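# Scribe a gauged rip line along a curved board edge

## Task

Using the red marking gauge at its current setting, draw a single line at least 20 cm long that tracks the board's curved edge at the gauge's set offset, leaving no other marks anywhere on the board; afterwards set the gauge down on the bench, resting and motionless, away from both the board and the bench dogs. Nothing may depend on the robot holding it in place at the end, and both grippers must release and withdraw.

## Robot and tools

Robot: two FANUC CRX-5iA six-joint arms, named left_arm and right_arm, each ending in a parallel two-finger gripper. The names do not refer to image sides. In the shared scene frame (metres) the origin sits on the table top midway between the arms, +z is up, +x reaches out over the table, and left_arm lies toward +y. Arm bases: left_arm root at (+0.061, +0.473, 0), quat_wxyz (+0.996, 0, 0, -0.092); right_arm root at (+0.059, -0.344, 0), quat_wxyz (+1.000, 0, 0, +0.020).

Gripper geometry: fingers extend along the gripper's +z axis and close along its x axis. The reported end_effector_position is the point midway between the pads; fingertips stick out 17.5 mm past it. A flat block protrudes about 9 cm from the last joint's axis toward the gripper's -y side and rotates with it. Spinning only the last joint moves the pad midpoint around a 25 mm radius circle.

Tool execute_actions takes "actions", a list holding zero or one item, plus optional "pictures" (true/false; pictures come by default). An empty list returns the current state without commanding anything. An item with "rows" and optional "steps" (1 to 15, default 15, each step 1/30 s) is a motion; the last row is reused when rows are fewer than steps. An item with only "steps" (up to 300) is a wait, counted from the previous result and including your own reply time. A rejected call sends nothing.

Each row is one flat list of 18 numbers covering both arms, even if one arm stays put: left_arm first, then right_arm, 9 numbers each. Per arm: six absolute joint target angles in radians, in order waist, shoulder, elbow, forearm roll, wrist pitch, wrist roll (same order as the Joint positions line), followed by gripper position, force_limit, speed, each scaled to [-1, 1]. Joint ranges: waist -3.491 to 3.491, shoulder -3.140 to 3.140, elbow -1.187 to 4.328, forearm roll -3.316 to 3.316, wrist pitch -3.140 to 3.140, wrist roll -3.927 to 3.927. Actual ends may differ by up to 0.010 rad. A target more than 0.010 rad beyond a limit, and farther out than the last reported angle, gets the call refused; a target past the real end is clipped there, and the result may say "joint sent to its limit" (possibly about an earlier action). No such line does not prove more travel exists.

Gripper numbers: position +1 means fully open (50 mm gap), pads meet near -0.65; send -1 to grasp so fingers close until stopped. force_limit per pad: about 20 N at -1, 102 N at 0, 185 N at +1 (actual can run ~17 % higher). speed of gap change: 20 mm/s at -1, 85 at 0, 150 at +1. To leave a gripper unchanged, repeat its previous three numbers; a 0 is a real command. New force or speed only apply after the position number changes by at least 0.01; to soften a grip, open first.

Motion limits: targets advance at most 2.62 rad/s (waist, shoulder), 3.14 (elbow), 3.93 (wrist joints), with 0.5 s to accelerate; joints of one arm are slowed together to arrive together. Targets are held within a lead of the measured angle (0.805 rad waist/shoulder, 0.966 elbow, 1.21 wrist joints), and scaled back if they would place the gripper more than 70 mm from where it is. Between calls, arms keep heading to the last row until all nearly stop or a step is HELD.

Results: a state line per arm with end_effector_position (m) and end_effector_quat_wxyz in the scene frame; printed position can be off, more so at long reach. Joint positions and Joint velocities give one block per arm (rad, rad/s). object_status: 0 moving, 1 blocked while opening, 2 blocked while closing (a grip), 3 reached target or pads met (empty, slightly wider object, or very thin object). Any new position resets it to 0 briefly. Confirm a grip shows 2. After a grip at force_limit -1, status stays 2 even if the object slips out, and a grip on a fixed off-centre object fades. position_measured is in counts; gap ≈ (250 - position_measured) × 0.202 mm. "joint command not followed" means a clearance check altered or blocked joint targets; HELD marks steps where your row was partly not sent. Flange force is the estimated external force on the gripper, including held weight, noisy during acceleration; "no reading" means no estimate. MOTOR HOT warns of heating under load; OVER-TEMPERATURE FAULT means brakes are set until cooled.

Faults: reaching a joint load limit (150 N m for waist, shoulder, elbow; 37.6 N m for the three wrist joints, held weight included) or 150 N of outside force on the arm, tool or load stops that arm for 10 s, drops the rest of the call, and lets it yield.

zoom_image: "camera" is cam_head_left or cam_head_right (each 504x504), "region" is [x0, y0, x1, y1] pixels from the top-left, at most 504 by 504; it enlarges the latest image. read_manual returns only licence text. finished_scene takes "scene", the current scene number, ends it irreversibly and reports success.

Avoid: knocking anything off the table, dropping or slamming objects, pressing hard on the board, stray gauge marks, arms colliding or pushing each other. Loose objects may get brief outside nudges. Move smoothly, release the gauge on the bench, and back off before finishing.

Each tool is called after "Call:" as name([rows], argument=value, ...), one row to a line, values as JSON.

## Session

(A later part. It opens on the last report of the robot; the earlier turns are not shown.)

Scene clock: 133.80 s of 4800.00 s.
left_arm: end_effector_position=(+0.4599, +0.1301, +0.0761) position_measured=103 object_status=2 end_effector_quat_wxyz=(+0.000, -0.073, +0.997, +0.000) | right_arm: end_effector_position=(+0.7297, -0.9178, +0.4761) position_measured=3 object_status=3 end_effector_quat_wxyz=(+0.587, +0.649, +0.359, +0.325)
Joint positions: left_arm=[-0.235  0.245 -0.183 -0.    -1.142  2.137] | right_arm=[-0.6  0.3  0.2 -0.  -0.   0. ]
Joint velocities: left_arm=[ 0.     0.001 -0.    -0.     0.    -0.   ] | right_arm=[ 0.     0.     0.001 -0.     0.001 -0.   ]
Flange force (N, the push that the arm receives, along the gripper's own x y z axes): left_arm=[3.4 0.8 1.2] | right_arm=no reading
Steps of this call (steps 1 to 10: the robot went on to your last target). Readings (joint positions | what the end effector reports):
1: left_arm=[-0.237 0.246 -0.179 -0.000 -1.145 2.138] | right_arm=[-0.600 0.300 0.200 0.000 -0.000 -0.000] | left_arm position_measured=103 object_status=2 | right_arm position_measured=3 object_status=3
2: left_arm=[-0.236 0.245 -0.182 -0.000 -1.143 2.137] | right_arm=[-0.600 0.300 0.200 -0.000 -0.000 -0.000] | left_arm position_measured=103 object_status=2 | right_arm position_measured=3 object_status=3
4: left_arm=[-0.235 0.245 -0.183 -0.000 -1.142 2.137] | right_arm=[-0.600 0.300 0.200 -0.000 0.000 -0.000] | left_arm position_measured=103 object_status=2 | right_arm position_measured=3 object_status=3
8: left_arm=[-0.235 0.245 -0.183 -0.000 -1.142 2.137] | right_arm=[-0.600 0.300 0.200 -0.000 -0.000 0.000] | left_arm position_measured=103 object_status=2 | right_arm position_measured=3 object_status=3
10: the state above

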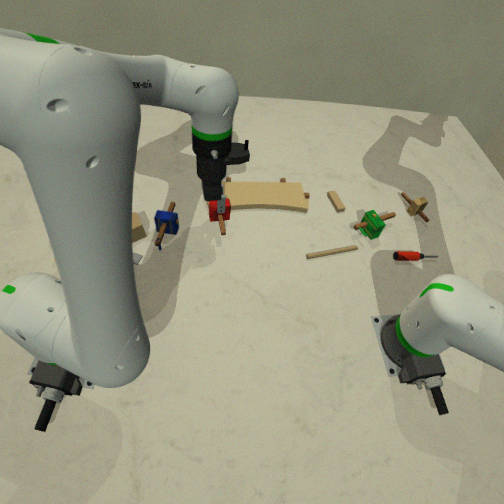

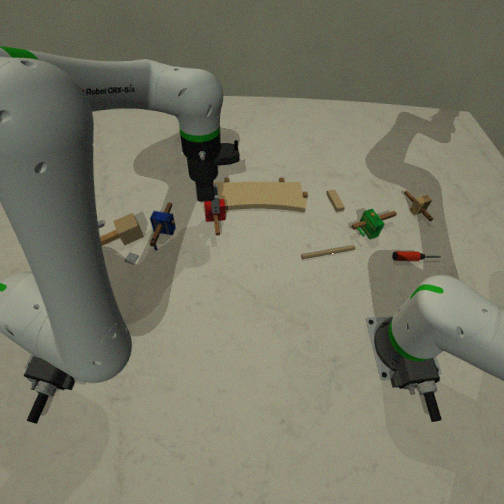

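Call:
execute_actions([
  {"rows":[[-0.2512,0.2924,-0.123,0,-1.1554,2.153,-1,-0.3,0,-0.6,0.3,0.2,0,0,0,1,0,0]]},
], pictures=false)

Call:
execute_actions([
  {"rows":[[-0.248,0.2996,-0.1136,0,-1.1576,2.1498,-1,-0.3,0,-0.6,0.3,0.2,0,0,0,1,0,0]]},
])

Call:
zoom_image(camera="cam_head_right", region=[190,160,280,250])

Scene clock: 151.20 s of 4800.00 s.
left_arm: end_effector_position=(+0.4737, +0.1148, +0.0761) position_measured=103 object_status=2 end_effector_quat_wxyz=(-0.000, -0.073, +0.997, -0.000) | right_arm: end_effector_position=(+0.7297, -0.9178, +0.4761) position_measured=3 object_status=3 end_effector_quat_wxyz=(+0.587, +0.649, +0.359, +0.325)
Joint positions: left_arm=[-0.251  0.292 -0.123  0.    -1.155  2.153] | right_arm=[-0.6  0.3  0.2  0.   0.  -0. ]
Joint velocities: left_arm=[ 0.     0.001  0.     0.    -0.    -0.   ] | right_arm=[-0.    -0.001  0.    -0.    -0.001  0.002]
Flange force (N, the push that the arm receives, along the gripper's own x y z axes): left_arm=[3.1 1.9 1.3] | right_arm=no reading
Steps of this call (steps 1 to 30: the robot went on to your last target; steps 31 to 90: nothing new was sent; then 13.90 s passed at rest; steps 91 to 105: all 15 steps of this action). Readings (joint positions | what the end effector reports):
91: left_arm=[-0.235 0.245 -0.183 -0.000 -1.142 2.137] | right_arm=[-0.600 0.300 0.200 -0.000 0.000 -0.000] | left_arm position_measured=103 object_status=2 | right_arm position_measured=3 object_status=3
92: left_arm=[-0.236 0.249 -0.177 -0.000 -1.143 2.138] | right_arm=[-0.600 0.300 0.200 -0.000 0.000 -0.000] | left_arm position_measured=103 object_status=2 | right_arm position_measured=3 object_status=3
94: left_arm=[-0.244 0.272 -0.149 0.000 -1.150 2.146] | right_arm=[-0.600 0.300 0.200 -0.000 -0.000 -0.000] | left_arm position_measured=103 object_status=2 | right_arm position_measured=3 object_status=3
98: left_arm=[-0.251 0.292 -0.124 0.000 -1.155 2.153] | right_arm=[-0.600 0.300 0.200 -0.000 -0.000 -0.000] | left_arm position_measured=103 object_status=2 | right_arm position_measured=3 object_status=3
105: the state above

Scene clock: 151.70 s of 4800.00 s.
left_arm: end_effector_position=(+0.4777, +0.1148, +0.0761) position_measured=103 object_status=2 end_effector_quat_wxyz=(-0.000, -0.073, +0.997, -0.000) | right_arm: end_effector_position=(+0.7297, -0.9178, +0.4761) position_measured=3 object_status=3 end_effector_quat_wxyz=(+0.587, +0.649, +0.359, +0.325)
Joint positions: left_arm=[-0.248  0.3   -0.114  0.    -1.158  2.15 ] | right_arm=[-0.6  0.3  0.2 -0.  -0.  -0. ]
Joint velocities: left_arm=[ 0.001  0.002 -0.    -0.    -0.    -0.002] | right_arm=[-0.     0.    -0.    -0.     0.001 -0.001]
Flange force (N, the push that the arm receives, along the gripper's own x y z axes): left_arm=[2.0 1.4 2.0] | right_arm=no reading
Steps of this call (steps 1 to 15: all 15 steps of this action). Readings (joint positions | what the end effector reports):
1: left_arm=[-0.251 0.293 -0.122 0.000 -1.156 2.153] | right_arm=[-0.600 0.300 0.200 -0.000 0.000 -0.000] | left_arm position_measured=103 object_status=2 | right_arm position_measured=3 object_status=3
2: left_arm=[-0.251 0.295 -0.119 0.000 -1.156 2.152] | right_arm=[-0.600 0.300 0.200 -0.000 -0.000 0.000] | left_arm position_measured=103 object_status=2 | right_arm position_measured=3 object_status=3
4: left_arm=[-0.249 0.298 -0.115 0.000 -1.157 2.151] | right_arm=[-0.600 0.300 0.200 -0.000 -0.000 -0.000] | left_arm position_measured=103 object_status=2 | right_arm position_measured=3 object_status=3
8: left_arm=[-0.248 0.300 -0.114 0.000 -1.158 2.150] | right_arm=[-0.600 0.300 0.200 -0.000 -0.000 -0.000] | left_arm position_measured=103 object_status=2 | right_arm position_measured=3 object_status=3
15: the state above

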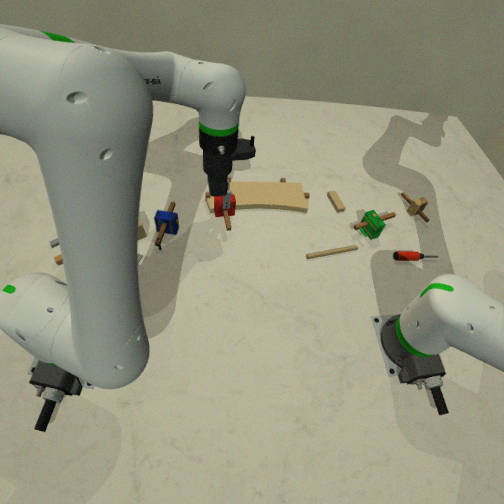

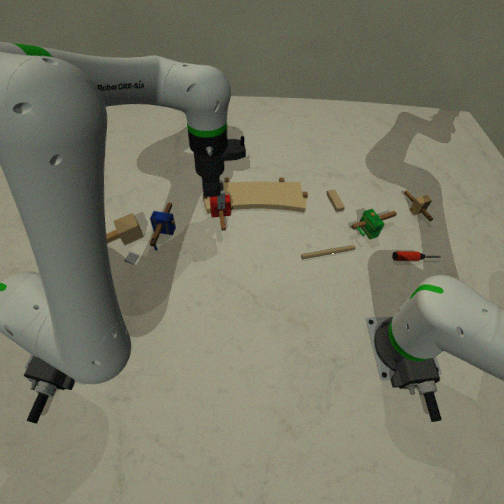

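Region (190, 160, 280, 250) of cam_head_right's 504x504 image, scaled by 5.600, with more detail than that image has.

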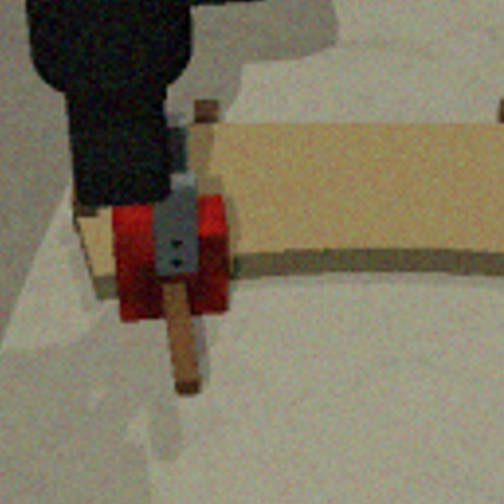

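Call:
execute_actions([
  {"rows":[[-0.2456,0.305,-0.1064,0,-1.1594,2.1474,-1,-0.3,0,-0.6,0.3,0.2,0,0,0,1,0,0]],"steps":12},
], pictures=false)

Call:
execute_actions([
  {"rows":[[-0.244,0.3086,-0.1016,0,-1.1606,2.1458,-1,-0.3,0,-0.6,0.3,0.2,0,0,0,1,0,0]],"steps":12},
], pictures=false)

Scene clock: 165.23 s of 4800.00 s.
left_arm: end_effector_position=(+0.4806, +0.1148, +0.0761) position_measured=103 object_status=2 end_effector_quat_wxyz=(-0.000, -0.073, +0.997, +0.000) | right_arm: end_effector_position=(+0.7297, -0.9178, +0.4761) position_measured=3 object_status=3 end_effector_quat_wxyz=(+0.587, +0.649, +0.359, +0.325)
Joint positions: left_arm=[-0.246  0.305 -0.106 -0.    -1.16   2.147] | right_arm=[-0.6  0.3  0.2 -0.  -0.  -0. ]
Joint velocities: left_arm=[ 0.    -0.    -0.     0.001  0.002  0.001] | right_arm=[-0.     0.     0.    -0.001  0.    -0.001]
Flange force (N, the push that the arm receives, along the gripper's own x y z axes): left_arm=[37.7 2.5 -9.4] | right_arm=no reading
Steps of this call (steps 1 to 15: the robot went on to your last target; steps 16 to 90: nothing new was sent; then 10.13 s passed at rest; steps 91 to 102: all 12 steps of this action). Readings (joint positions | what the end effector reports):
91: left_arm=[-0.248 0.300 -0.113 -0.000 -1.158 2.150] | right_arm=[-0.600 0.300 0.200 -0.000 -0.000 -0.000] | left_arm position_measured=103 object_status=2 | right_arm position_measured=3 object_status=3
92: left_arm=[-0.247 0.302 -0.111 -0.000 -1.158 2.149] | right_arm=[-0.600 0.300 0.200 0.000 -0.000 -0.000] | left_arm position_measured=103 object_status=2 | right_arm position_measured=3 object_status=3
94: left_arm=[-0.246 0.304 -0.108 -0.000 -1.160 2.148] | right_arm=[-0.600 0.300 0.200 -0.000 -0.000 -0.000] | left_arm position_measured=103 object_status=2 | right_arm position_measured=3 object_status=3
98: left_arm=[-0.246 0.305 -0.107 -0.000 -1.160 2.147] | right_arm=[-0.600 0.300 0.200 -0.000 -0.000 -0.000] | left_arm position_measured=103 object_status=2 | right_arm position_measured=3 object_status=3
102: the state above

Scene clock: 165.63 s of 4800.00 s.
left_arm: end_effector_position=(+0.4827, +0.1147, +0.0762) position_measured=103 object_status=2 end_effector_quat_wxyz=(-0.000, -0.073, +0.997, -0.000) | right_arm: end_effector_position=(+0.7297, -0.9178, +0.4761) position_measured=3 object_status=3 end_effector_quat_wxyz=(+0.587, +0.649, +0.359, +0.325)
Joint positions: left_arm=[-0.244  0.309 -0.102  0.    -1.161  2.146] | right_arm=[-0.6  0.3  0.2  0.  -0.  -0. ]
Joint velocities: left_arm=[-0.001 -0.     0.001  0.    -0.    -0.002] | right_arm=[ 0.     0.    -0.    -0.    -0.     0.001]
Flange force (N, the push that the arm receives, along the gripper's own x y z axes): left_arm=[56.4 -2.0 -25.1] | right_arm=no reading
Steps of this call (steps 1 to 12: all 12 steps of this action). Readings (joint positions | what the end effector reports):
1: left_arm=[-0.246 0.305 -0.106 -0.000 -1.160 2.147] | right_arm=[-0.600 0.300 0.200 -0.000 0.000 -0.000] | left_arm position_measured=103 object_status=2 | right_arm position_measured=3 object_status=3
2: left_arm=[-0.245 0.306 -0.104 -0.000 -1.160 2.147] | right_arm=[-0.600 0.300 0.200 0.000 0.000 -0.000] | left_arm position_measured=103 object_status=2 | right_arm position_measured=3 object_status=3
4: left_arm=[-0.244 0.308 -0.102 0.000 -1.160 2.146] | right_arm=[-0.600 0.300 0.200 -0.000 -0.000 -0.000] | left_arm position_measured=103 object_status=2 | right_arm position_measured=3 object_status=3
8: left_arm=[-0.244 0.309 -0.102 0.000 -1.161 2.146] | right_arm=[-0.600 0.300 0.200 -0.000 -0.000 -0.000] | left_arm position_measured=103 object_status=2 | right_arm position_measured=3 object_status=3
12: the state above

Call:
execute_actions([
  {"rows":[[-0.2468,0.3023,-0.11,0,-1.1585,2.1486,-1,-0.3,0,-0.6,0.3,0.2,0,0,0,1,0,0]],"steps":12},
])

Call:
zoom_image(camera="cam_head_right", region=[190,160,280,250])

Scene clock: 172.93 s of 4800.00 s.
left_arm: end_effector_position=(+0.4793, +0.1150, +0.0760) position_measured=103 object_status=2 end_effector_quat_wxyz=(+0.000, -0.073, +0.997, +0.000) | right_arm: end_effector_position=(+0.7297, -0.9178, +0.4761) position_measured=3 object_status=3 end_effector_quat_wxyz=(+0.587, +0.649, +0.359, +0.325)
Joint positions: left_arm=[-0.247  0.302 -0.11  -0.001 -1.158  2.149] | right_arm=[-0.6  0.3  0.2 -0.  -0.  -0. ]
Joint velocities: left_arm=[-0.001  0.    -0.001  0.001 -0.001 -0.001] | right_arm=[-0.001  0.     0.    -0.     0.    -0.   ]
Flange force (N, the push that the arm receives, along the gripper's own x y z axes): left_arm=[3.2 -0.6 2.2] | right_arm=no reading
Steps of this call (steps 1 to 15: the robot went on to your last target; steps 16 to 90: nothing new was sent; then 3.90 s passed at rest; steps 91 to 102: all 12 steps of this action). Readings (joint positions | what the end effector reports):
91: left_arm=[-0.244 0.308 -0.102 -0.000 -1.160 2.146] | right_arm=[-0.600 0.300 0.200 -0.000 0.000 -0.000] | left_arm position_measured=103 object_status=2 | right_arm position_measured=3 object_status=3
92: left_arm=[-0.244 0.307 -0.105 -0.000 -1.159 2.146] | right_arm=[-0.600 0.300 0.200 -0.000 -0.000 -0.000] | left_arm position_measured=103 object_status=2 | right_arm position_measured=3 object_status=3
94: left_arm=[-0.246 0.304 -0.108 -0.001 -1.158 2.148] | right_arm=[-0.600 0.300 0.200 -0.000 -0.000 -0.000] | left_arm position_measured=103 object_status=2 | right_arm position_measured=3 object_status=3
98: left_arm=[-0.246 0.303 -0.110 -0.001 -1.158 2.149] | right_arm=[-0.600 0.300 0.200 -0.000 0.000 -0.000] | left_arm position_measured=103 object_status=2 | right_arm position_measured=3 object_status=3
102: the state above

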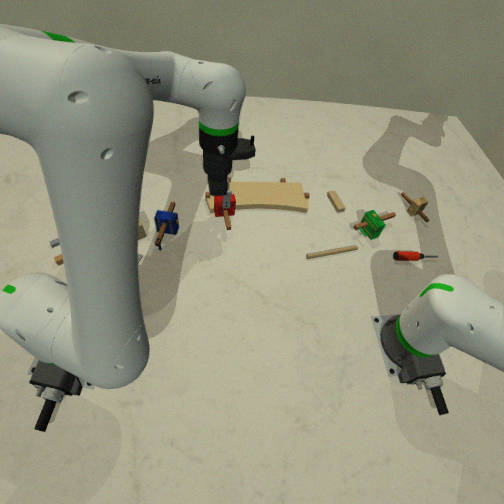

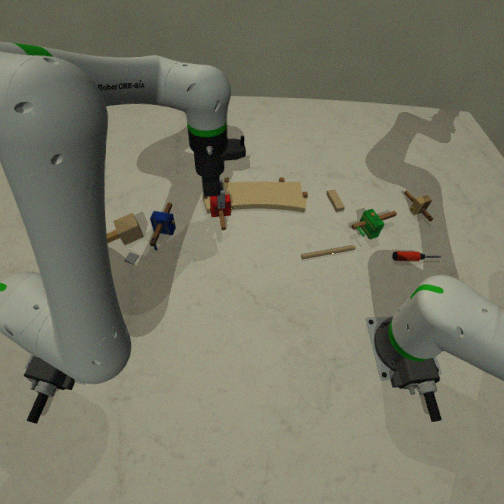

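Region (190, 160, 280, 250) of cam_head_right's 504x504 image, scaled by 5.600, with more detail than that image has.

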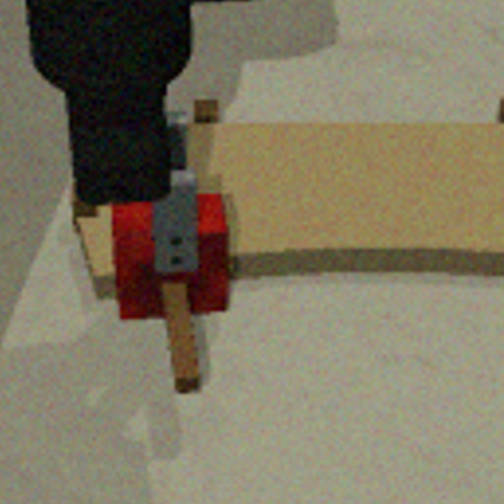

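Call:
execute_actions([
  {"rows":[[-0.3287,0.3928,0.0122,0,-1.1901,2.1685,-1,-0.3,0,-0.6,0.3,0.2,0,0,0,1,0,0]]},
], pictures=false)

Call:
execute_actions([
  {"rows":[[-0.4046,0.4881,0.1489,0,-1.2315,2.1594,-1,-0.3,0,-0.6,0.3,0.2,0,0,0,1,0,0]]},
], pictures=false)

Call:
execute_actions([
  {"rows":[[-0.4027,0.4914,0.1538,0,-1.2331,2.1575,-1,-0.3,0,-0.6,0.3,0.2,0,0,0,1,0,0]]},
])

Call:
zoom_image(camera="cam_head_left", region=[195,160,320,240])

Scene clock: 199.47 s of 4800.00 s.
left_arm: end_effector_position=(+0.4840, +0.0621, +0.0761) position_measured=103 object_status=2 end_effector_quat_wxyz=(+0.000, -0.042, +0.999, -0.000) | right_arm: end_effector_position=(+0.7297, -0.9178, +0.4761) position_measured=3 object_status=3 end_effector_quat_wxyz=(+0.587, +0.649, +0.359, +0.325)
Joint positions: left_arm=[-0.329  0.393  0.012  0.    -1.19   2.168] | right_arm=[-0.6  0.3  0.2 -0.  -0.  -0. ]
Joint velocities: left_arm=[-0.002 -0.001  0.002  0.    -0.     0.001] | right_arm=[-0.     0.    -0.    -0.    -0.001 -0.   ]
Flange force (N, the push that the arm receives, along the gripper's own x y z axes): left_arm=[4.0 2.6 1.8] | right_arm=no reading
Steps of this call (steps 1 to 15: the robot went on to your last target; steps 16 to 90: nothing new was sent; then 23.03 s passed at rest; steps 91 to 105: all 15 steps of this action). Readings (joint positions | what the end effector reports):
91: left_arm=[-0.247 0.303 -0.110 -0.000 -1.159 2.149] | right_arm=[-0.600 0.300 0.200 -0.000 0.000 -0.000] | left_arm position_measured=103 object_status=2 | right_arm position_measured=3 object_status=3
92: left_arm=[-0.251 0.307 -0.104 0.000 -1.160 2.150] | right_arm=[-0.600 0.300 0.200 -0.000 -0.000 -0.000] | left_arm position_measured=103 object_status=2 | right_arm position_measured=3 object_status=3
94: left_arm=[-0.272 0.330 -0.072 0.000 -1.168 2.155] | right_arm=[-0.600 0.300 0.200 -0.000 -0.000 -0.000] | left_arm position_measured=103 object_status=2 | right_arm position_measured=3 object_status=3
98: left_arm=[-0.324 0.388 0.005 0.000 -1.188 2.167] | right_arm=[-0.600 0.300 0.200 -0.000 -0.000 -0.000] | left_arm position_measured=103 object_status=2 | right_arm position_measured=3 object_status=3
105: the state above

Scene clock: 199.97 s of 4800.00 s.
left_arm: end_effector_position=(+0.4860, +0.0082, +0.0761) position_measured=103 object_status=2 end_effector_quat_wxyz=(+0.000, +0.000, +1.000, -0.000) | right_arm: end_effector_position=(+0.7297, -0.9178, +0.4761) position_measured=3 object_status=3 end_effector_quat_wxyz=(+0.587, +0.649, +0.359, +0.325)
Joint positions: left_arm=[-0.405  0.488  0.149  0.    -1.231  2.159] | right_arm=[-0.6  0.3  0.2 -0.  -0.  -0. ]
Joint velocities: left_arm=[-0.002  0.001  0.001  0.    -0.    -0.002] | right_arm=[ 0.     0.001 -0.    -0.001 -0.    -0.001]
Flange force (N, the push that the arm receives, along the gripper's own x y z axes): left_arm=[-0.6 -0.8 0.7] | right_arm=no reading
Steps of this call (steps 1 to 15: all 15 steps of this action). Readings (joint positions | what the end effector reports):
1: left_arm=[-0.329 0.393 0.013 0.000 -1.190 2.168] | right_arm=[-0.600 0.300 0.200 -0.000 -0.000 -0.000] | left_arm position_measured=103 object_status=2 | right_arm position_measured=3 object_status=3
2: left_arm=[-0.332 0.397 0.019 0.000 -1.192 2.168] | right_arm=[-0.600 0.300 0.200 -0.000 -0.000 -0.000] | left_arm position_measured=103 object_status=2 | right_arm position_measured=3 object_status=3
4: left_arm=[-0.350 0.419 0.051 0.000 -1.202 2.166] | right_arm=[-0.600 0.300 0.200 -0.000 -0.000 -0.000] | left_arm position_measured=103 object_status=2 | right_arm position_measured=3 object_status=3
8: left_arm=[-0.398 0.480 0.137 0.000 -1.228 2.160] | right_arm=[-0.600 0.300 0.200 0.000 -0.000 -0.000] | left_arm position_measured=103 object_status=2 | right_arm position_measured=3 object_status=3
15: the state above

Scene clock: 200.47 s of 4800.00 s.
left_arm: end_effector_position=(+0.4880, +0.0081, +0.0761) position_measured=103 object_status=2 end_effector_quat_wxyz=(+0.000, +0.000, +1.000, -0.000) | right_arm: end_effector_position=(+0.7297, -0.9178, +0.4761) position_measured=3 object_status=3 end_effector_quat_wxyz=(+0.587, +0.649, +0.359, +0.325)
Joint positions: left_arm=[-0.403  0.491  0.154 -0.    -1.233  2.158] | right_arm=[-0.6  0.3  0.2 -0.   0.  -0. ]
Joint velocities: left_arm=[-0.001  0.    -0.     0.001 -0.     0.   ] | right_arm=[ 0.     0.     0.    -0.    -0.001  0.001]
Flange force (N, the push that the arm receives, along the gripper's own x y z axes): left_arm=[4.3 3.9 2.5] | right_arm=no reading
Steps of this call (steps 1 to 15: all 15 steps of this action). Readings (joint positions | what the end effector reports):
1: left_arm=[-0.405 0.488 0.149 -0.000 -1.232 2.159] | right_arm=[-0.600 0.300 0.200 -0.000 -0.000 -0.000] | left_arm position_measured=103 object_status=2 | right_arm position_measured=3 object_status=3
2: left_arm=[-0.404 0.489 0.151 -0.000 -1.232 2.159] | right_arm=[-0.600 0.300 0.200 -0.000 0.000 -0.000] | left_arm position_measured=103 object_status=2 | right_arm position_measured=3 object_status=3
4: left_arm=[-0.403 0.491 0.153 -0.000 -1.233 2.158] | right_arm=[-0.600 0.300 0.200 -0.000 -0.000 0.000] | left_arm position_measured=103 object_status=2 | right_arm position_measured=3 object_status=3
8: left_arm=[-0.403 0.491 0.154 -0.000 -1.233 2.158] | right_arm=[-0.600 0.300 0.200 -0.000 0.000 -0.000] | left_arm position_measured=103 object_status=2 | right_arm position_measured=3 object_status=3
15: the state above

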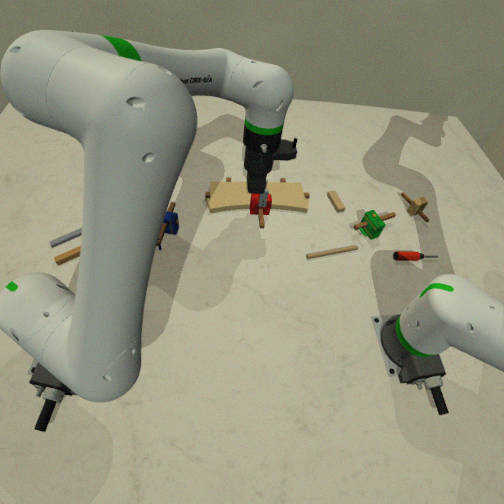

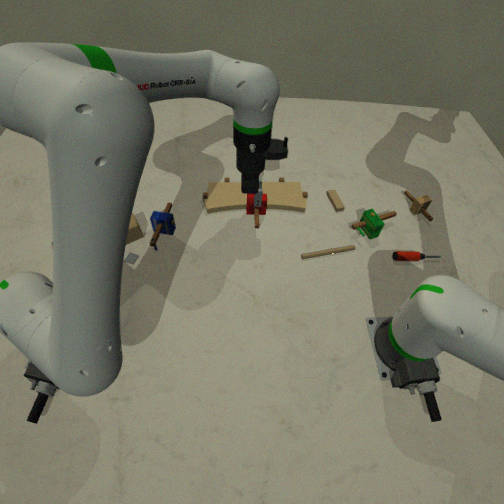

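Region (195, 160, 320, 240) of cam_head_left's 504x504 image, scaled by 4.032, with more detail than that image has; it fills the top 323 rows of this view, and the rest is white.

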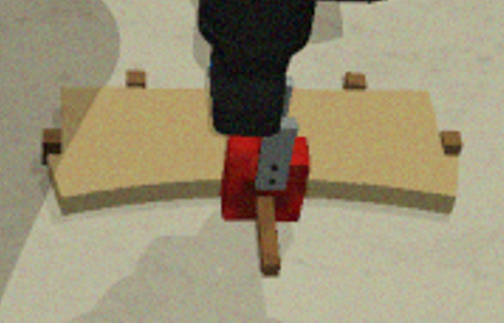

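Call:
execute_actions([
  {"rows":[[-0.4008,0.4947,0.1587,0,-1.2347,2.1556,-1,-0.3,0,-0.6,0.3,0.2,0,0,0,1,0,0]]},
], pictures=false)

Call:
execute_actions([
  {"rows":[[-0.3994,0.4972,0.1623,0,-1.2359,2.1542,-1,-0.3,0,-0.6,0.3,0.2,0,0,0,1,0,0]]},
], pictures=false)

Scene clock: 208.23 s of 4800.00 s.
left_arm: end_effector_position=(+0.4900, +0.0082, +0.0761) position_measured=103 object_status=2 end_effector_quat_wxyz=(+0.000, +0.000, +1.000, -0.000) | right_arm: end_effector_position=(+0.7297, -0.9178, +0.4761) position_measured=3 object_status=3 end_effector_quat_wxyz=(+0.587, +0.649, +0.359, +0.325)
Joint positions: left_arm=[-0.401  0.495  0.159 -0.    -1.235  2.156] | right_arm=[-0.6  0.3  0.2 -0.  -0.  -0. ]
Joint velocities: left_arm=[-0.    -0.    -0.001  0.     0.     0.   ] | right_arm=[-0.     0.     0.     0.    -0.001 -0.002]
Flange force (N, the push that the arm receives, along the gripper's own x y z axes): left_arm=[1.6 0.6 2.4] | right_arm=no reading
Steps of this call (steps 1 to 15: the robot went on to your last target; steps 16 to 90: nothing new was sent; then 4.27 s passed at rest; steps 91 to 105: all 15 steps of this action). Readings (joint positions | what the end effector reports):
91: left_arm=[-0.403 0.492 0.154 -0.000 -1.233 2.157] | right_arm=[-0.600 0.300 0.200 -0.000 -0.000 -0.000] | left_arm position_measured=103 object_status=2 | right_arm position_measured=3 object_status=3
92: left_arm=[-0.402 0.493 0.156 -0.000 -1.234 2.157] | right_arm=[-0.600 0.300 0.200 -0.000 -0.000 -0.000] | left_arm position_measured=103 object_status=2 | right_arm position_measured=3 object_status=3
94: left_arm=[-0.401 0.494 0.158 -0.000 -1.234 2.156] | right_arm=[-0.600 0.300 0.200 -0.000 -0.000 -0.000] | left_arm position_measured=103 object_status=2 | right_arm position_measured=3 object_status=3
98: left_arm=[-0.401 0.495 0.159 -0.000 -1.235 2.156] | right_arm=[-0.600 0.300 0.200 -0.000 -0.000 0.000] | left_arm position_measured=103 object_status=2 | right_arm position_measured=3 object_status=3
105: the state above

Scene clock: 208.73 s of 4800.00 s.
left_arm: end_effector_position=(+0.4914, +0.0082, +0.0760) position_measured=103 object_status=2 end_effector_quat_wxyz=(+0.000, +0.000, +1.000, +0.000) | right_arm: end_effector_position=(+0.7297, -0.9178, +0.4761) position_measured=3 object_status=3 end_effector_quat_wxyz=(+0.587, +0.649, +0.359, +0.325)
Joint positions: left_arm=[-0.399  0.497  0.162 -0.    -1.236  2.154] | right_arm=[-0.6  0.3  0.2 -0.  -0.  -0. ]
Joint velocities: left_arm=[-0.    -0.001  0.     0.     0.     0.   ] | right_arm=[ 0.     0.    -0.    -0.    -0.001  0.001]
Flange force (N, the push that the arm receives, along the gripper's own x y z axes): left_arm=[4.3 3.5 3.4] | right_arm=no reading
Steps of this call (steps 1 to 15: all 15 steps of this action). Readings (joint positions | what the end effector reports):
1: left_arm=[-0.401 0.495 0.159 -0.000 -1.235 2.155] | right_arm=[-0.600 0.300 0.200 -0.000 -0.000 -0.000] | left_arm position_measured=103 object_status=2 | right_arm position_measured=3 object_status=3
2: left_arm=[-0.400 0.496 0.160 -0.000 -1.235 2.155] | right_arm=[-0.600 0.300 0.200 -0.000 0.000 -0.000] | left_arm position_measured=103 object_status=2 | right_arm position_measured=3 object_status=3
4: left_arm=[-0.400 0.497 0.162 -0.000 -1.236 2.154] | right_arm=[-0.600 0.300 0.200 -0.000 -0.000 0.000] | left_arm position_measured=103 object_status=2 | right_arm position_measured=3 object_status=3
8: left_arm=[-0.399 0.497 0.162 -0.000 -1.236 2.154] | right_arm=[-0.600 0.300 0.200 0.000 -0.000 -0.000] | left_arm position_measured=103 object_status=2 | right_arm position_measured=3 object_status=3
15: the state above

Call:
execute_actions([
  {"rows":[[-0.398,0.4997,0.1659,0,-1.2371,2.1528,-1,-0.3,0,-0.6,0.3,0.2,0,0,0,1,0,0]]},
], pictures=false)

Call:
execute_actions([
  {"rows":[[-0.3966,0.5022,0.1696,0,-1.2383,2.1514,-1,-0.3,0,-0.6,0.3,0.2,0,0,0,1,0,0]]},
], pictures=false)

Scene clock: 214.83 s of 4800.00 s.
left_arm: end_effector_position=(+0.4929, +0.0082, +0.0760) position_measured=103 object_status=2 end_effector_quat_wxyz=(-0.000, +0.000, +1.000, +0.000) | right_arm: end_effector_position=(+0.7297, -0.9178, +0.4761) position_measured=3 object_status=3 end_effector_quat_wxyz=(+0.587, +0.649, +0.359, +0.325)
Joint positions: left_arm=[-0.398  0.5    0.166  0.    -1.237  2.153] | right_arm=[-0.6  0.3  0.2  0.  -0.  -0. ]
Joint velocities: left_arm=[-0.    -0.001 -0.001  0.    -0.     0.001] | right_arm=[-0.     0.     0.    -0.    -0.002  0.001]
Flange force (N, the push that the arm receives, along the gripper's own x y z axes): left_arm=[1.6 0.6 2.5] | right_arm=no reading
Steps of this call (steps 1 to 15: the robot went on to your last target; steps 16 to 90: nothing new was sent; then 2.60 s passed at rest; steps 91 to 105: all 15 steps of this action). Readings (joint positions | what the end effector reports):
91: left_arm=[-0.399 0.497 0.163 0.000 -1.236 2.154] | right_arm=[-0.600 0.300 0.200 -0.000 -0.000 -0.000] | left_arm position_measured=103 object_status=2 | right_arm position_measured=3 object_status=3
92: left_arm=[-0.399 0.498 0.164 0.000 -1.236 2.154] | right_arm=[-0.600 0.300 0.200 0.000 0.000 -0.000] | left_arm position_measured=103 object_status=2 | right_arm position_measured=3 object_status=3
94: left_arm=[-0.398 0.499 0.165 0.000 -1.237 2.153] | right_arm=[-0.600 0.300 0.200 0.000 0.000 -0.000] | left_arm position_measured=103 object_status=2 | right_arm position_measured=3 object_status=3
98: left_arm=[-0.398 0.500 0.166 0.000 -1.237 2.153] | right_arm=[-0.600 0.300 0.200 -0.000 0.000 -0.000] | left_arm position_measured=103 object_status=2 | right_arm position_measured=3 object_status=3
105: the state above

Scene clock: 215.33 s of 4800.00 s.
left_arm: end_effector_position=(+0.4944, +0.0082, +0.0760) position_measured=103 object_status=2 end_effector_quat_wxyz=(-0.000, +0.000, +1.000, +0.000) | right_arm: end_effector_position=(+0.7297, -0.9178, +0.4761) position_measured=3 object_status=3 end_effector_quat_wxyz=(+0.587, +0.649, +0.359, +0.325)
Joint positions: left_arm=[-0.397  0.502  0.17   0.    -1.238  2.151] | right_arm=[-0.6  0.3  0.2  0.  -0.  -0. ]
Joint velocities: left_arm=[ 0.002  0.001 -0.     0.001  0.    -0.001] | right_arm=[ 0.     0.     0.    -0.     0.002 -0.001]
Flange force (N, the push that the arm receives, along the gripper's own x y z axes): left_arm=[17.4 2.9 -2.0] | right_arm=no reading
Steps of this call (steps 1 to 15: all 15 steps of this action). Readings (joint positions | what the end effector reports):
1: left_arm=[-0.398 0.500 0.166 0.000 -1.237 2.153] | right_arm=[-0.600 0.300 0.200 -0.000 -0.000 -0.000] | left_arm position_measured=103 object_status=2 | right_arm position_measured=3 object_status=3
2: left_arm=[-0.397 0.501 0.168 0.000 -1.238 2.152] | right_arm=[-0.600 0.300 0.200 0.000 -0.000 0.000] | left_arm position_measured=103 object_status=2 | right_arm position_measured=3 object_status=3
4: left_arm=[-0.397 0.502 0.169 0.000 -1.238 2.152] | right_arm=[-0.600 0.300 0.200 -0.000 -0.000 -0.000] | left_arm position_measured=103 object_status=2 | right_arm position_measured=3 object_status=3
8: left_arm=[-0.397 0.502 0.169 0.000 -1.238 2.151] | right_arm=[-0.600 0.300 0.200 0.000 -0.000 -0.000] | left_arm position_measured=103 object_status=2 | right_arm position_measured=3 object_status=3
15: the state above

Call:
execute_actions([
  {"rows":[[-0.4726,0.5906,0.304,0,-1.2842,2.1374,-1,-0.3,0,-0.6,0.3,0.2,0,0,0,1,0,0]]},
], pictures=false)

Call:
execute_actions([
  {"rows":[[-0.5424,0.6886,0.4598,0,-1.3419,2.1172,-1,-0.3,0,-0.6,0.3,0.2,0,0,0,1,0,0]]},
], pictures=false)

Call:
execute_actions([
  {"rows":[[-0.5404,0.6919,0.4651,0,-1.3439,2.1152,-1,-0.3,0,-0.6,0.3,0.2,0,0,0,1,0,0]]},
])

Call:
zoom_image(camera="cam_head_left", region=[240,160,330,240])

Scene clock: 234.73 s of 4800.00 s.
left_arm: end_effector_position=(+0.4869, -0.0458, +0.0760) position_measured=103 object_status=2 end_effector_quat_wxyz=(-0.000, +0.045, +0.999, +0.000) | right_arm: end_effector_position=(+0.7297, -0.9178, +0.4761) position_measured=3 object_status=3 end_effector_quat_wxyz=(+0.587, +0.649, +0.359, +0.325)
Joint positions: left_arm=[-0.472  0.591  0.304 -0.    -1.284  2.137] | right_arm=[-0.6  0.3  0.2 -0.  -0.  -0. ]
Joint velocities: left_arm=[-0.001  0.002  0.001  0.001 -0.    -0.001] | right_arm=[ 0.  0.  0.  0.  0. -0.]
Flange force (N, the push that the arm receives, along the gripper's own x y z axes): left_arm=[8.2 7.2 3.1] | right_arm=no reading
Steps of this call (steps 1 to 15: the robot went on to your last target; steps 16 to 90: nothing new was sent; then 15.90 s passed at rest; steps 91 to 105: all 15 steps of this action). Readings (joint positions | what the end effector reports):
91: left_arm=[-0.397 0.503 0.170 -0.000 -1.238 2.151] | right_arm=[-0.600 0.300 0.200 0.000 -0.000 -0.000] | left_arm position_measured=103 object_status=2 | right_arm position_measured=3 object_status=3
92: left_arm=[-0.399 0.506 0.176 -0.000 -1.240 2.151] | right_arm=[-0.600 0.300 0.200 -0.000 -0.000 -0.000] | left_arm position_measured=103 object_status=2 | right_arm position_measured=3 object_status=3
94: left_arm=[-0.418 0.527 0.208 -0.001 -1.251 2.147] | right_arm=[-0.600 0.300 0.200 -0.000 -0.000 -0.000] | left_arm position_measured=103 object_status=2 | right_arm position_measured=3 object_status=3
98: left_arm=[-0.467 0.584 0.293 -0.000 -1.280 2.139] | right_arm=[-0.600 0.300 0.200 -0.000 -0.000 -0.000] | left_arm position_measured=103 object_status=2 | right_arm position_measured=3 object_status=3
105: the state above

Scene clock: 235.23 s of 4800.00 s.
left_arm: end_effector_position=(+0.4780, -0.0998, +0.0761) position_measured=103 object_status=2 end_effector_quat_wxyz=(-0.000, +0.090, +0.996, -0.000) | right_arm: end_effector_position=(+0.7297, -0.9178, +0.4761) position_measured=3 object_status=3 end_effector_quat_wxyz=(+0.587, +0.649, +0.359, +0.325)
Joint positions: left_arm=[-0.542  0.689  0.46   0.    -1.342  2.117] | right_arm=[-0.6  0.3  0.2 -0.  -0.  -0. ]
Joint velocities: left_arm=[-0.001  0.001  0.002  0.    -0.    -0.001] | right_arm=[ 0.    -0.    -0.    -0.    -0.001 -0.001]
Flange force (N, the push that the arm receives, along the gripper's own x y z axes): left_arm=[2.2 1.5 1.6] | right_arm=no reading
Steps of this call (steps 1 to 15: all 15 steps of this action). Readings (joint positions | what the end effector reports):
1: left_arm=[-0.473 0.591 0.305 -0.000 -1.285 2.137] | right_arm=[-0.600 0.300 0.200 -0.000 -0.000 -0.000] | left_arm position_measured=103 object_status=2 | right_arm position_measured=3 object_status=3
2: left_arm=[-0.475 0.595 0.310 -0.000 -1.287 2.137] | right_arm=[-0.600 0.300 0.200 0.000 0.000 -0.000] | left_arm position_measured=103 object_status=2 | right_arm position_measured=3 object_status=3
4: left_arm=[-0.490 0.615 0.342 -0.000 -1.298 2.132] | right_arm=[-0.600 0.300 0.200 -0.000 -0.000 -0.000] | left_arm position_measured=103 object_status=2 | right_arm position_measured=3 object_status=3
8: left_arm=[-0.534 0.677 0.441 0.000 -1.335 2.120] | right_arm=[-0.600 0.300 0.200 0.000 0.000 -0.000] | left_arm position_measured=103 object_status=2 | right_arm position_measured=3 object_status=3
15: the state above

Scene clock: 235.73 s of 4800.00 s.
left_arm: end_effector_position=(+0.4800, -0.0999, +0.0760) position_measured=103 object_status=2 end_effector_quat_wxyz=(+0.000, +0.090, +0.996, -0.000) | right_arm: end_effector_position=(+0.7297, -0.9178, +0.4761) position_measured=3 object_status=3 end_effector_quat_wxyz=(+0.587, +0.649, +0.359, +0.325)
Joint positions: left_arm=[-0.54   0.692  0.465  0.    -1.344  2.115] | right_arm=[-0.6  0.3  0.2 -0.   0.  -0. ]
Joint velocities: left_arm=[ 0.     0.001 -0.     0.001  0.    -0.001] | right_arm=[ 0.    -0.001  0.     0.    -0.    -0.001]
Flange force (N, the push that the arm receives, along the gripper's own x y z axes): left_arm=[6.3 4.2 4.3] | right_arm=no reading
Steps of this call (steps 1 to 15: all 15 steps of this action). Readings (joint positions | what the end effector reports):
1: left_arm=[-0.542 0.689 0.460 0.000 -1.342 2.117] | right_arm=[-0.600 0.300 0.200 -0.000 -0.000 -0.000] | left_arm position_measured=103 object_status=2 | right_arm position_measured=3 object_status=3
2: left_arm=[-0.542 0.690 0.462 0.000 -1.343 2.116] | right_arm=[-0.600 0.300 0.200 0.000 -0.000 -0.000] | left_arm position_measured=103 object_status=2 | right_arm position_measured=3 object_status=3
4: left_arm=[-0.541 0.691 0.464 0.000 -1.344 2.116] | right_arm=[-0.600 0.300 0.200 -0.000 -0.000 -0.000] | left_arm position_measured=103 object_status=2 | right_arm position_measured=3 object_status=3
8: left_arm=[-0.541 0.692 0.465 0.000 -1.344 2.115] | right_arm=[-0.600 0.300 0.200 -0.000 0.000 -0.000] | left_arm position_measured=103 object_status=2 | right_arm position_measured=3 object_status=3
15: the state above

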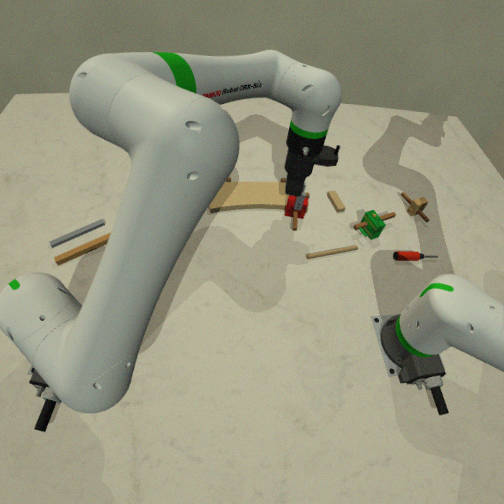

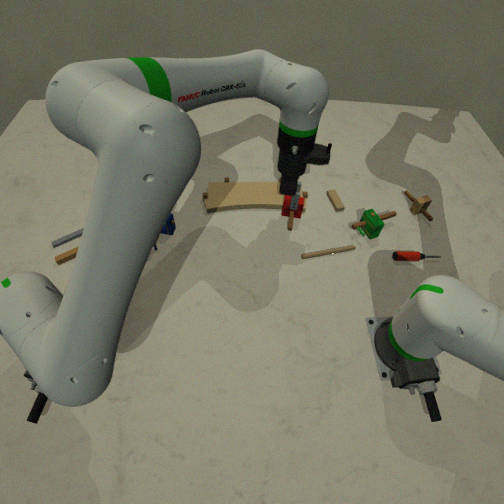

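Region (240, 160, 330, 240) of cam_head_left's 504x504 image, scaled by 5.600, with more detail than that image has.

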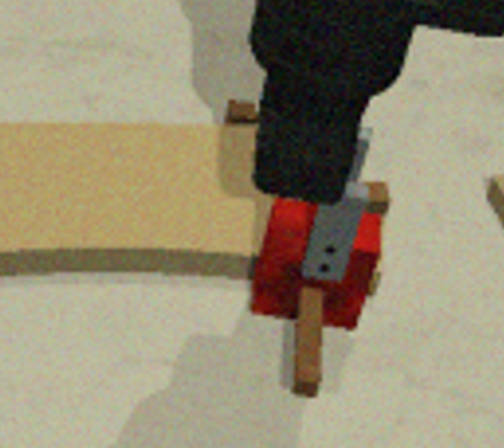

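Call:
execute_actions([
  {"rows":[[-0.5365,0.6985,0.4757,0,-1.348,2.1613,-1,-0.3,0,-0.6,0.3,0.2,0,0,0,1,0,0]]},
], pictures=false)

Call:
execute_actions([
  {"rows":[[-0.5345,0.7018,0.481,0,-1.35,2.1593,-1,-0.3,0,-0.6,0.3,0.2,0,0,0,1,0,0]]},
], pictures=false)

Scene clock: 243.93 s of 4800.00 s.
left_arm: end_effector_position=(+0.4852, -0.1000, +0.0760) position_measured=103 object_status=2 end_effector_quat_wxyz=(+0.000, +0.065, +0.998, +0.000) | right_arm: end_effector_position=(+0.7297, -0.9178, +0.4761) position_measured=3 object_status=3 end_effector_quat_wxyz=(+0.587, +0.649, +0.359, +0.325)
Joint positions: left_arm=[-0.537  0.698  0.476 -0.    -1.348  2.161] | right_arm=[-0.6  0.3  0.2 -0.  -0.  -0. ]
Joint velocities: left_arm=[-0.001  0.001 -0.001  0.    -0.     0.   ] | right_arm=[ 0.     0.    -0.001 -0.    -0.002 -0.   ]
Flange force (N, the push that the arm receives, along the gripper's own x y z axes): left_arm=[3.5 2.1 2.4] | right_arm=no reading
Steps of this call (steps 1 to 15: the robot went on to your last target; steps 16 to 90: nothing new was sent; then 4.70 s passed at rest; steps 91 to 105: all 15 steps of this action). Readings (joint positions | what the end effector reports):
91: left_arm=[-0.540 0.692 0.465 -0.000 -1.344 2.116] | right_arm=[-0.600 0.300 0.200 0.000 0.000 -0.000] | left_arm position_measured=103 object_status=2 | right_arm position_measured=3 object_status=3
92: left_arm=[-0.540 0.693 0.467 -0.000 -1.345 2.123] | right_arm=[-0.600 0.300 0.200 -0.000 -0.000 -0.000] | left_arm position_measured=103 object_status=2 | right_arm position_measured=3 object_status=3
94: left_arm=[-0.538 0.697 0.473 -0.000 -1.347 2.148] | right_arm=[-0.600 0.300 0.200 0.000 -0.000 -0.000] | left_arm position_measured=103 object_status=2 | right_arm position_measured=3 object_status=3
98: left_arm=[-0.537 0.698 0.476 -0.000 -1.348 2.161] | right_arm=[-0.600 0.300 0.200 -0.000 -0.000 -0.000] | left_arm position_measured=103 object_status=2 | right_arm position_measured=3 object_status=3
105: the state above

Scene clock: 244.43 s of 4800.00 s.
left_arm: end_effector_position=(+0.4872, -0.0999, +0.0759) position_measured=103 object_status=2 end_effector_quat_wxyz=(+0.000, +0.065, +0.998, +0.000) | right_arm: end_effector_position=(+0.7297, -0.9178, +0.4761) position_measured=3 object_status=3 end_effector_quat_wxyz=(+0.587, +0.649, +0.359, +0.325)
Joint positions: left_arm=[-0.535  0.702  0.481 -0.    -1.35   2.159] | right_arm=[-0.6  0.3  0.2  0.  -0.  -0. ]
Joint velocities: left_arm=[-0.    -0.    -0.    -0.001 -0.     0.001] | right_arm=[-0.     0.     0.     0.     0.001  0.001]
Flange force (N, the push that the arm receives, along the gripper's own x y z axes): left_arm=[3.2 1.6 1.4] | right_arm=no reading
Steps of this call (steps 1 to 15: all 15 steps of this action). Readings (joint positions | what the end effector reports):
1: left_arm=[-0.536 0.699 0.476 -0.000 -1.348 2.161] | right_arm=[-0.600 0.300 0.200 -0.000 -0.000 -0.000] | left_arm position_measured=103 object_status=2 | right_arm position_measured=3 object_status=3
2: left_arm=[-0.536 0.700 0.478 -0.000 -1.349 2.161] | right_arm=[-0.600 0.300 0.200 -0.000 -0.000 -0.000] | left_arm position_measured=103 object_status=2 | right_arm position_measured=3 object_status=3
4: left_arm=[-0.535 0.701 0.480 -0.000 -1.350 2.160] | right_arm=[-0.600 0.300 0.200 0.000 -0.000 -0.000] | left_arm position_measured=103 object_status=2 | right_arm position_measured=3 object_status=3
8: left_arm=[-0.535 0.702 0.481 -0.000 -1.350 2.159] | right_arm=[-0.600 0.300 0.200 -0.000 -0.000 -0.000] | left_arm position_measured=103 object_status=2 | right_arm position_measured=3 object_status=3
15: the state above

Call:
execute_actions([
  {"rows":[[-0.5325,0.7051,0.4864,0,-1.3521,2.1573,-1,-0.3,0,-0.6,0.3,0.2,0,0,0,1,0,0]]},
], pictures=false)

Call:
execute_actions([
  {"rows":[[-0.5315,0.7067,0.4891,0,-1.3532,2.1563,-1,-0.3,0,-0.6,0.3,0.2,0,0,0,1,0,0]]},
], pictures=false)

Scene clock: 251.27 s of 4800.00 s.
left_arm: end_effector_position=(+0.4891, -0.0999, +0.0760) position_measured=103 object_status=2 end_effector_quat_wxyz=(-0.000, +0.065, +0.998, -0.000) | right_arm: end_effector_position=(+0.7297, -0.9178, +0.4761) position_measured=3 object_status=3 end_effector_quat_wxyz=(+0.587, +0.649, +0.359, +0.325)
Joint positions: left_arm=[-0.533  0.705  0.486  0.    -1.352  2.157] | right_arm=[-0.6  0.3  0.2 -0.   0.  -0. ]
Joint velocities: left_arm=[ 0.    -0.002  0.    -0.001  0.002  0.001] | right_arm=[-0.    -0.     0.    -0.    -0.001  0.   ]
Flange force (N, the push that the arm receives, along the gripper's own x y z axes): left_arm=[36.8 7.8 -8.8] | right_arm=no reading
Steps of this call (steps 1 to 15: the robot went on to your last target; steps 16 to 90: nothing new was sent; then 3.33 s passed at rest; steps 91 to 105: all 15 steps of this action). Readings (joint positions | what the end effector reports):
91: left_arm=[-0.534 0.702 0.481 -0.000 -1.350 2.159] | right_arm=[-0.600 0.300 0.200 -0.000 -0.000 -0.000] | left_arm position_measured=103 object_status=2 | right_arm position_measured=3 object_status=3
92: left_arm=[-0.534 0.703 0.483 -0.000 -1.351 2.158] | right_arm=[-0.600 0.300 0.200 0.000 -0.000 -0.000] | left_arm position_measured=103 object_status=2 | right_arm position_measured=3 object_status=3
94: left_arm=[-0.533 0.705 0.485 0.000 -1.352 2.158] | right_arm=[-0.600 0.300 0.200 -0.000 0.000 -0.000] | left_arm position_measured=103 object_status=2 | right_arm position_measured=3 object_status=3
98: left_arm=[-0.533 0.705 0.486 0.000 -1.352 2.157] | right_arm=[-0.600 0.300 0.200 -0.000 -0.000 0.000] | left_arm position_measured=103 object_status=2 | right_arm position_measured=3 object_status=3
105: the state above

Scene clock: 251.77 s of 4800.00 s.
left_arm: end_effector_position=(+0.4902, -0.0999, +0.0760) position_measured=103 object_status=2 end_effector_quat_wxyz=(-0.000, +0.065, +0.998, -0.000) | right_arm: end_effector_position=(+0.7297, -0.9178, +0.4761) position_measured=3 object_status=3 end_effector_quat_wxyz=(+0.587, +0.649, +0.359, +0.325)
Joint positions: left_arm=[-0.532  0.707  0.489  0.    -1.353  2.156] | right_arm=[-0.6  0.3  0.2 -0.  -0.  -0. ]
Joint velocities: left_arm=[-0.     0.    -0.001  0.     0.     0.001] | right_arm=[-0.     0.    -0.     0.    -0.001  0.001]
Flange force (N, the push that the arm receives, along the gripper's own x y z axes): left_arm=[52.3 12.4 -17.5] | right_arm=no reading
Steps of this call (steps 1 to 15: all 15 steps of this action). Readings (joint positions | what the end effector reports):
1: left_arm=[-0.532 0.705 0.487 0.000 -1.352 2.157] | right_arm=[-0.600 0.300 0.200 -0.000 -0.000 0.000] | left_arm position_measured=103 object_status=2 | right_arm position_measured=3 object_status=3
2: left_arm=[-0.532 0.706 0.488 0.000 -1.352 2.157] | right_arm=[-0.600 0.300 0.200 -0.000 -0.000 -0.000] | left_arm position_measured=103 object_status=2 | right_arm position_measured=3 object_status=3
4: left_arm=[-0.532 0.706 0.489 0.000 -1.353 2.156] | right_arm=[-0.600 0.300 0.200 -0.000 -0.000 0.000] | left_arm position_measured=103 object_status=2 | right_arm position_measured=3 object_status=3
8: left_arm=[-0.532 0.707 0.489 0.000 -1.353 2.156] | right_arm=[-0.600 0.300 0.200 -0.000 -0.000 -0.000] | left_arm position_measured=103 object_status=2 | right_arm position_measured=3 object_status=3
15: the state above

Call:
execute_actions([
  {"rows":[[-0.5337,0.7031,0.4832,0,-1.3509,2.1365,-1,-0.3,0,-0.6,0.3,0.2,0,0,0,1,0,0]]},
], pictures=false)

Call:
execute_actions([
  {"rows":[[-0.533,0.7061,0.4809,0,-1.3456,2.1358,-1,-0.3,0,-0.6,0.3,0.2,0,0,0,1,0,0]]},
], pictures=false)

Scene clock: 269.53 s of 4800.00 s.
left_arm: end_effector_position=(+0.4875, -0.0998, +0.0760) position_measured=103 object_status=2 end_effector_quat_wxyz=(+0.000, +0.076, +0.997, +0.000) | right_arm: end_effector_position=(+0.7297, -0.9178, +0.4761) position_measured=3 object_status=3 end_effector_quat_wxyz=(+0.587, +0.649, +0.359, +0.325)
Joint positions: left_arm=[-0.534  0.703  0.483 -0.    -1.351  2.137] | right_arm=[-0.6  0.3  0.2 -0.  -0.   0. ]
Joint velocities: left_arm=[ 0.    -0.003 -0.001  0.001 -0.     0.001] | right_arm=[-0.    -0.    -0.    -0.    -0.001  0.001]
Flange force (N, the push that the arm receives, along the gripper's own x y z axes): left_arm=[3.2 2.3 2.7] | right_arm=no reading
Steps of this call (steps 1 to 15: the robot went on to your last target; steps 16 to 90: nothing new was sent; then 14.27 s passed at rest; steps 91 to 105: all 15 steps of this action). Readings (joint positions | what the end effector reports):
91: left_arm=[-0.531 0.707 0.489 -0.000 -1.353 2.156] | right_arm=[-0.600 0.300 0.200 -0.000 -0.000 -0.000] | left_arm position_measured=103 object_status=2 | right_arm position_measured=3 object_status=3
92: left_arm=[-0.532 0.706 0.488 -0.000 -1.352 2.150] | right_arm=[-0.600 0.300 0.200 -0.000 0.000 -0.000] | left_arm position_measured=103 object_status=2 | right_arm position_measured=3 object_status=3
94: left_arm=[-0.533 0.704 0.485 -0.001 -1.350 2.140] | right_arm=[-0.600 0.300 0.200 -0.000 -0.000 -0.000] | left_arm position_measured=103 object_status=2 | right_arm position_measured=3 object_status=3
98: left_arm=[-0.533 0.703 0.484 -0.001 -1.350 2.137] | right_arm=[-0.600 0.300 0.200 -0.000 -0.000 -0.000] | left_arm position_measured=103 object_status=2 | right_arm position_measured=3 object_status=3
105: the state above

Scene clock: 270.03 s of 4800.00 s.
left_arm: end_effector_position=(+0.4881, -0.0999, +0.0730) position_measured=103 object_status=2 end_effector_quat_wxyz=(-0.000, +0.076, +0.997, -0.000) | right_arm: end_effector_position=(+0.7297, -0.9178, +0.4761) position_measured=3 object_status=3 end_effector_quat_wxyz=(+0.587, +0.649, +0.359, +0.325)
Joint positions: left_arm=[-0.533  0.706  0.481  0.    -1.346  2.136] | right_arm=[-0.6  0.3  0.2  0.  -0.  -0. ]
Joint velocities: left_arm=[-0.001  0.001  0.     0.001 -0.    -0.003] | right_arm=[-0.     0.    -0.    -0.001 -0.001 -0.   ]
Flange force (N, the push that the arm receives, along the gripper's own x y z axes): left_arm=[4.5 3.3 2.5] | right_arm=no reading
Steps of this call (steps 1 to 15: all 15 steps of this action). Readings (joint positions | what the end effector reports):
1: left_arm=[-0.534 0.703 0.483 -0.000 -1.351 2.136] | right_arm=[-0.600 0.300 0.200 -0.000 -0.000 -0.000] | left_arm position_measured=103 object_status=2 | right_arm position_measured=3 object_status=3
2: left_arm=[-0.534 0.704 0.482 0.000 -1.349 2.136] | right_arm=[-0.600 0.300 0.200 -0.000 -0.000 -0.000] | left_arm position_measured=103 object_status=2 | right_arm position_measured=3 object_status=3
4: left_arm=[-0.534 0.705 0.481 0.000 -1.347 2.136] | right_arm=[-0.600 0.300 0.200 -0.000 -0.000 -0.000] | left_arm position_measured=103 object_status=2 | right_arm position_measured=3 object_status=3
8: left_arm=[-0.533 0.706 0.481 0.000 -1.346 2.136] | right_arm=[-0.600 0.300 0.200 -0.000 -0.000 -0.000] | left_arm position_measured=103 object_status=2 | right_arm position_measured=3 object_status=3
15: the state above

Call:
execute_actions([
  {"rows":[[-0.5322,0.7074,0.483,0,-1.3464,2.135,-1,-0.3,0,-0.6,0.3,0.2,0,0,0,1,0,0]]},
], pictures=false)

Call:
execute_actions([
  {"rows":[[-0.5322,0.7086,0.4802,0,-1.3424,2.135,-1,-0.3,0,-0.6,0.3,0.2,0,0,0,1,0,0]]},
], pictures=false)

Scene clock: 275.73 s of 4800.00 s.
left_arm: end_effector_position=(+0.4889, -0.0998, +0.0729) position_measured=103 object_status=2 end_effector_quat_wxyz=(-0.000, +0.076, +0.997, +0.000) | right_arm: end_effector_position=(+0.7297, -0.9178, +0.4761) position_measured=3 object_status=3 end_effector_quat_wxyz=(+0.587, +0.649, +0.359, +0.325)
Joint positions: left_arm=[-0.532  0.707  0.483 -0.    -1.346  2.135] | right_arm=[-0.6  0.3  0.2 -0.  -0.   0. ]
Joint velocities: left_arm=[-0.001  0.002 -0.    -0.001  0.     0.   ] | right_arm=[-0.     0.     0.    -0.    -0.001  0.001]
Flange force (N, the push that the arm receives, along the gripper's own x y z axes): left_arm=[18.2 0.0 1.8] | right_arm=no reading
Steps of this call (steps 1 to 15: the robot went on to your last target; steps 16 to 90: nothing new was sent; then 2.20 s passed at rest; steps 91 to 105: all 15 steps of this action). Readings (joint positions | what the end effector reports):
91: left_arm=[-0.533 0.706 0.481 -0.000 -1.346 2.136] | right_arm=[-0.600 0.300 0.200 -0.000 -0.000 -0.000] | left_arm position_measured=103 object_status=2 | right_arm position_measured=3 object_status=3
92: left_arm=[-0.533 0.707 0.481 -0.000 -1.346 2.135] | right_arm=[-0.600 0.300 0.200 -0.000 -0.000 0.000] | left_arm position_measured=103 object_status=2 | right_arm position_measured=3 object_status=3
94: left_arm=[-0.532 0.707 0.482 -0.000 -1.346 2.135] | right_arm=[-0.600 0.300 0.200 -0.000 -0.000 -0.000] | left_arm position_measured=103 object_status=2 | right_arm position_measured=3 object_status=3
98: left_arm=[-0.532 0.707 0.483 -0.000 -1.346 2.135] | right_arm=[-0.600 0.300 0.200 -0.000 -0.000 -0.000] | left_arm position_measured=103 object_status=2 | right_arm position_measured=3 object_status=3
105: the state above

Scene clock: 276.23 s of 4800.00 s.
left_arm: end_effector_position=(+0.4890, -0.0998, +0.0710) position_measured=103 object_status=2 end_effector_quat_wxyz=(+0.000, +0.076, +0.997, -0.000) | right_arm: end_effector_position=(+0.7297, -0.9178, +0.4761) position_measured=3 object_status=3 end_effector_quat_wxyz=(+0.587, +0.649, +0.359, +0.325)
Joint positions: left_arm=[-0.532  0.709  0.48  -0.    -1.342  2.135] | right_arm=[-0.6  0.3  0.2 -0.  -0.   0. ]
Joint velocities: left_arm=[-0.    -0.    -0.    -0.001  0.    -0.001] | right_arm=[-0.     0.     0.001  0.     0.001  0.   ]
Flange force (N, the push that the arm receives, along the gripper's own x y z axes): left_arm=[33.2 7.0 -30.7] | right_arm=no reading
Steps of this call (steps 1 to 15: all 15 steps of this action). Readings (joint positions | what the end effector reports):
1: left_arm=[-0.532 0.708 0.483 -0.000 -1.346 2.135] | right_arm=[-0.600 0.300 0.200 -0.000 -0.000 -0.000] | left_arm position_measured=103 object_status=2 | right_arm position_measured=3 object_status=3
2: left_arm=[-0.532 0.708 0.482 -0.000 -1.345 2.135] | right_arm=[-0.600 0.300 0.200 -0.000 -0.000 -0.000] | left_arm position_measured=103 object_status=2 | right_arm position_measured=3 object_status=3
4: left_arm=[-0.532 0.708 0.481 0.000 -1.343 2.135] | right_arm=[-0.600 0.300 0.200 -0.000 -0.000 -0.000] | left_arm position_measured=103 object_status=2 | right_arm position_measured=3 object_status=3
8: left_arm=[-0.532 0.708 0.480 -0.000 -1.343 2.135] | right_arm=[-0.600 0.300 0.200 -0.000 -0.000 -0.000] | left_arm position_measured=103 object_status=2 | right_arm position_measured=3 object_status=3
15: the state above


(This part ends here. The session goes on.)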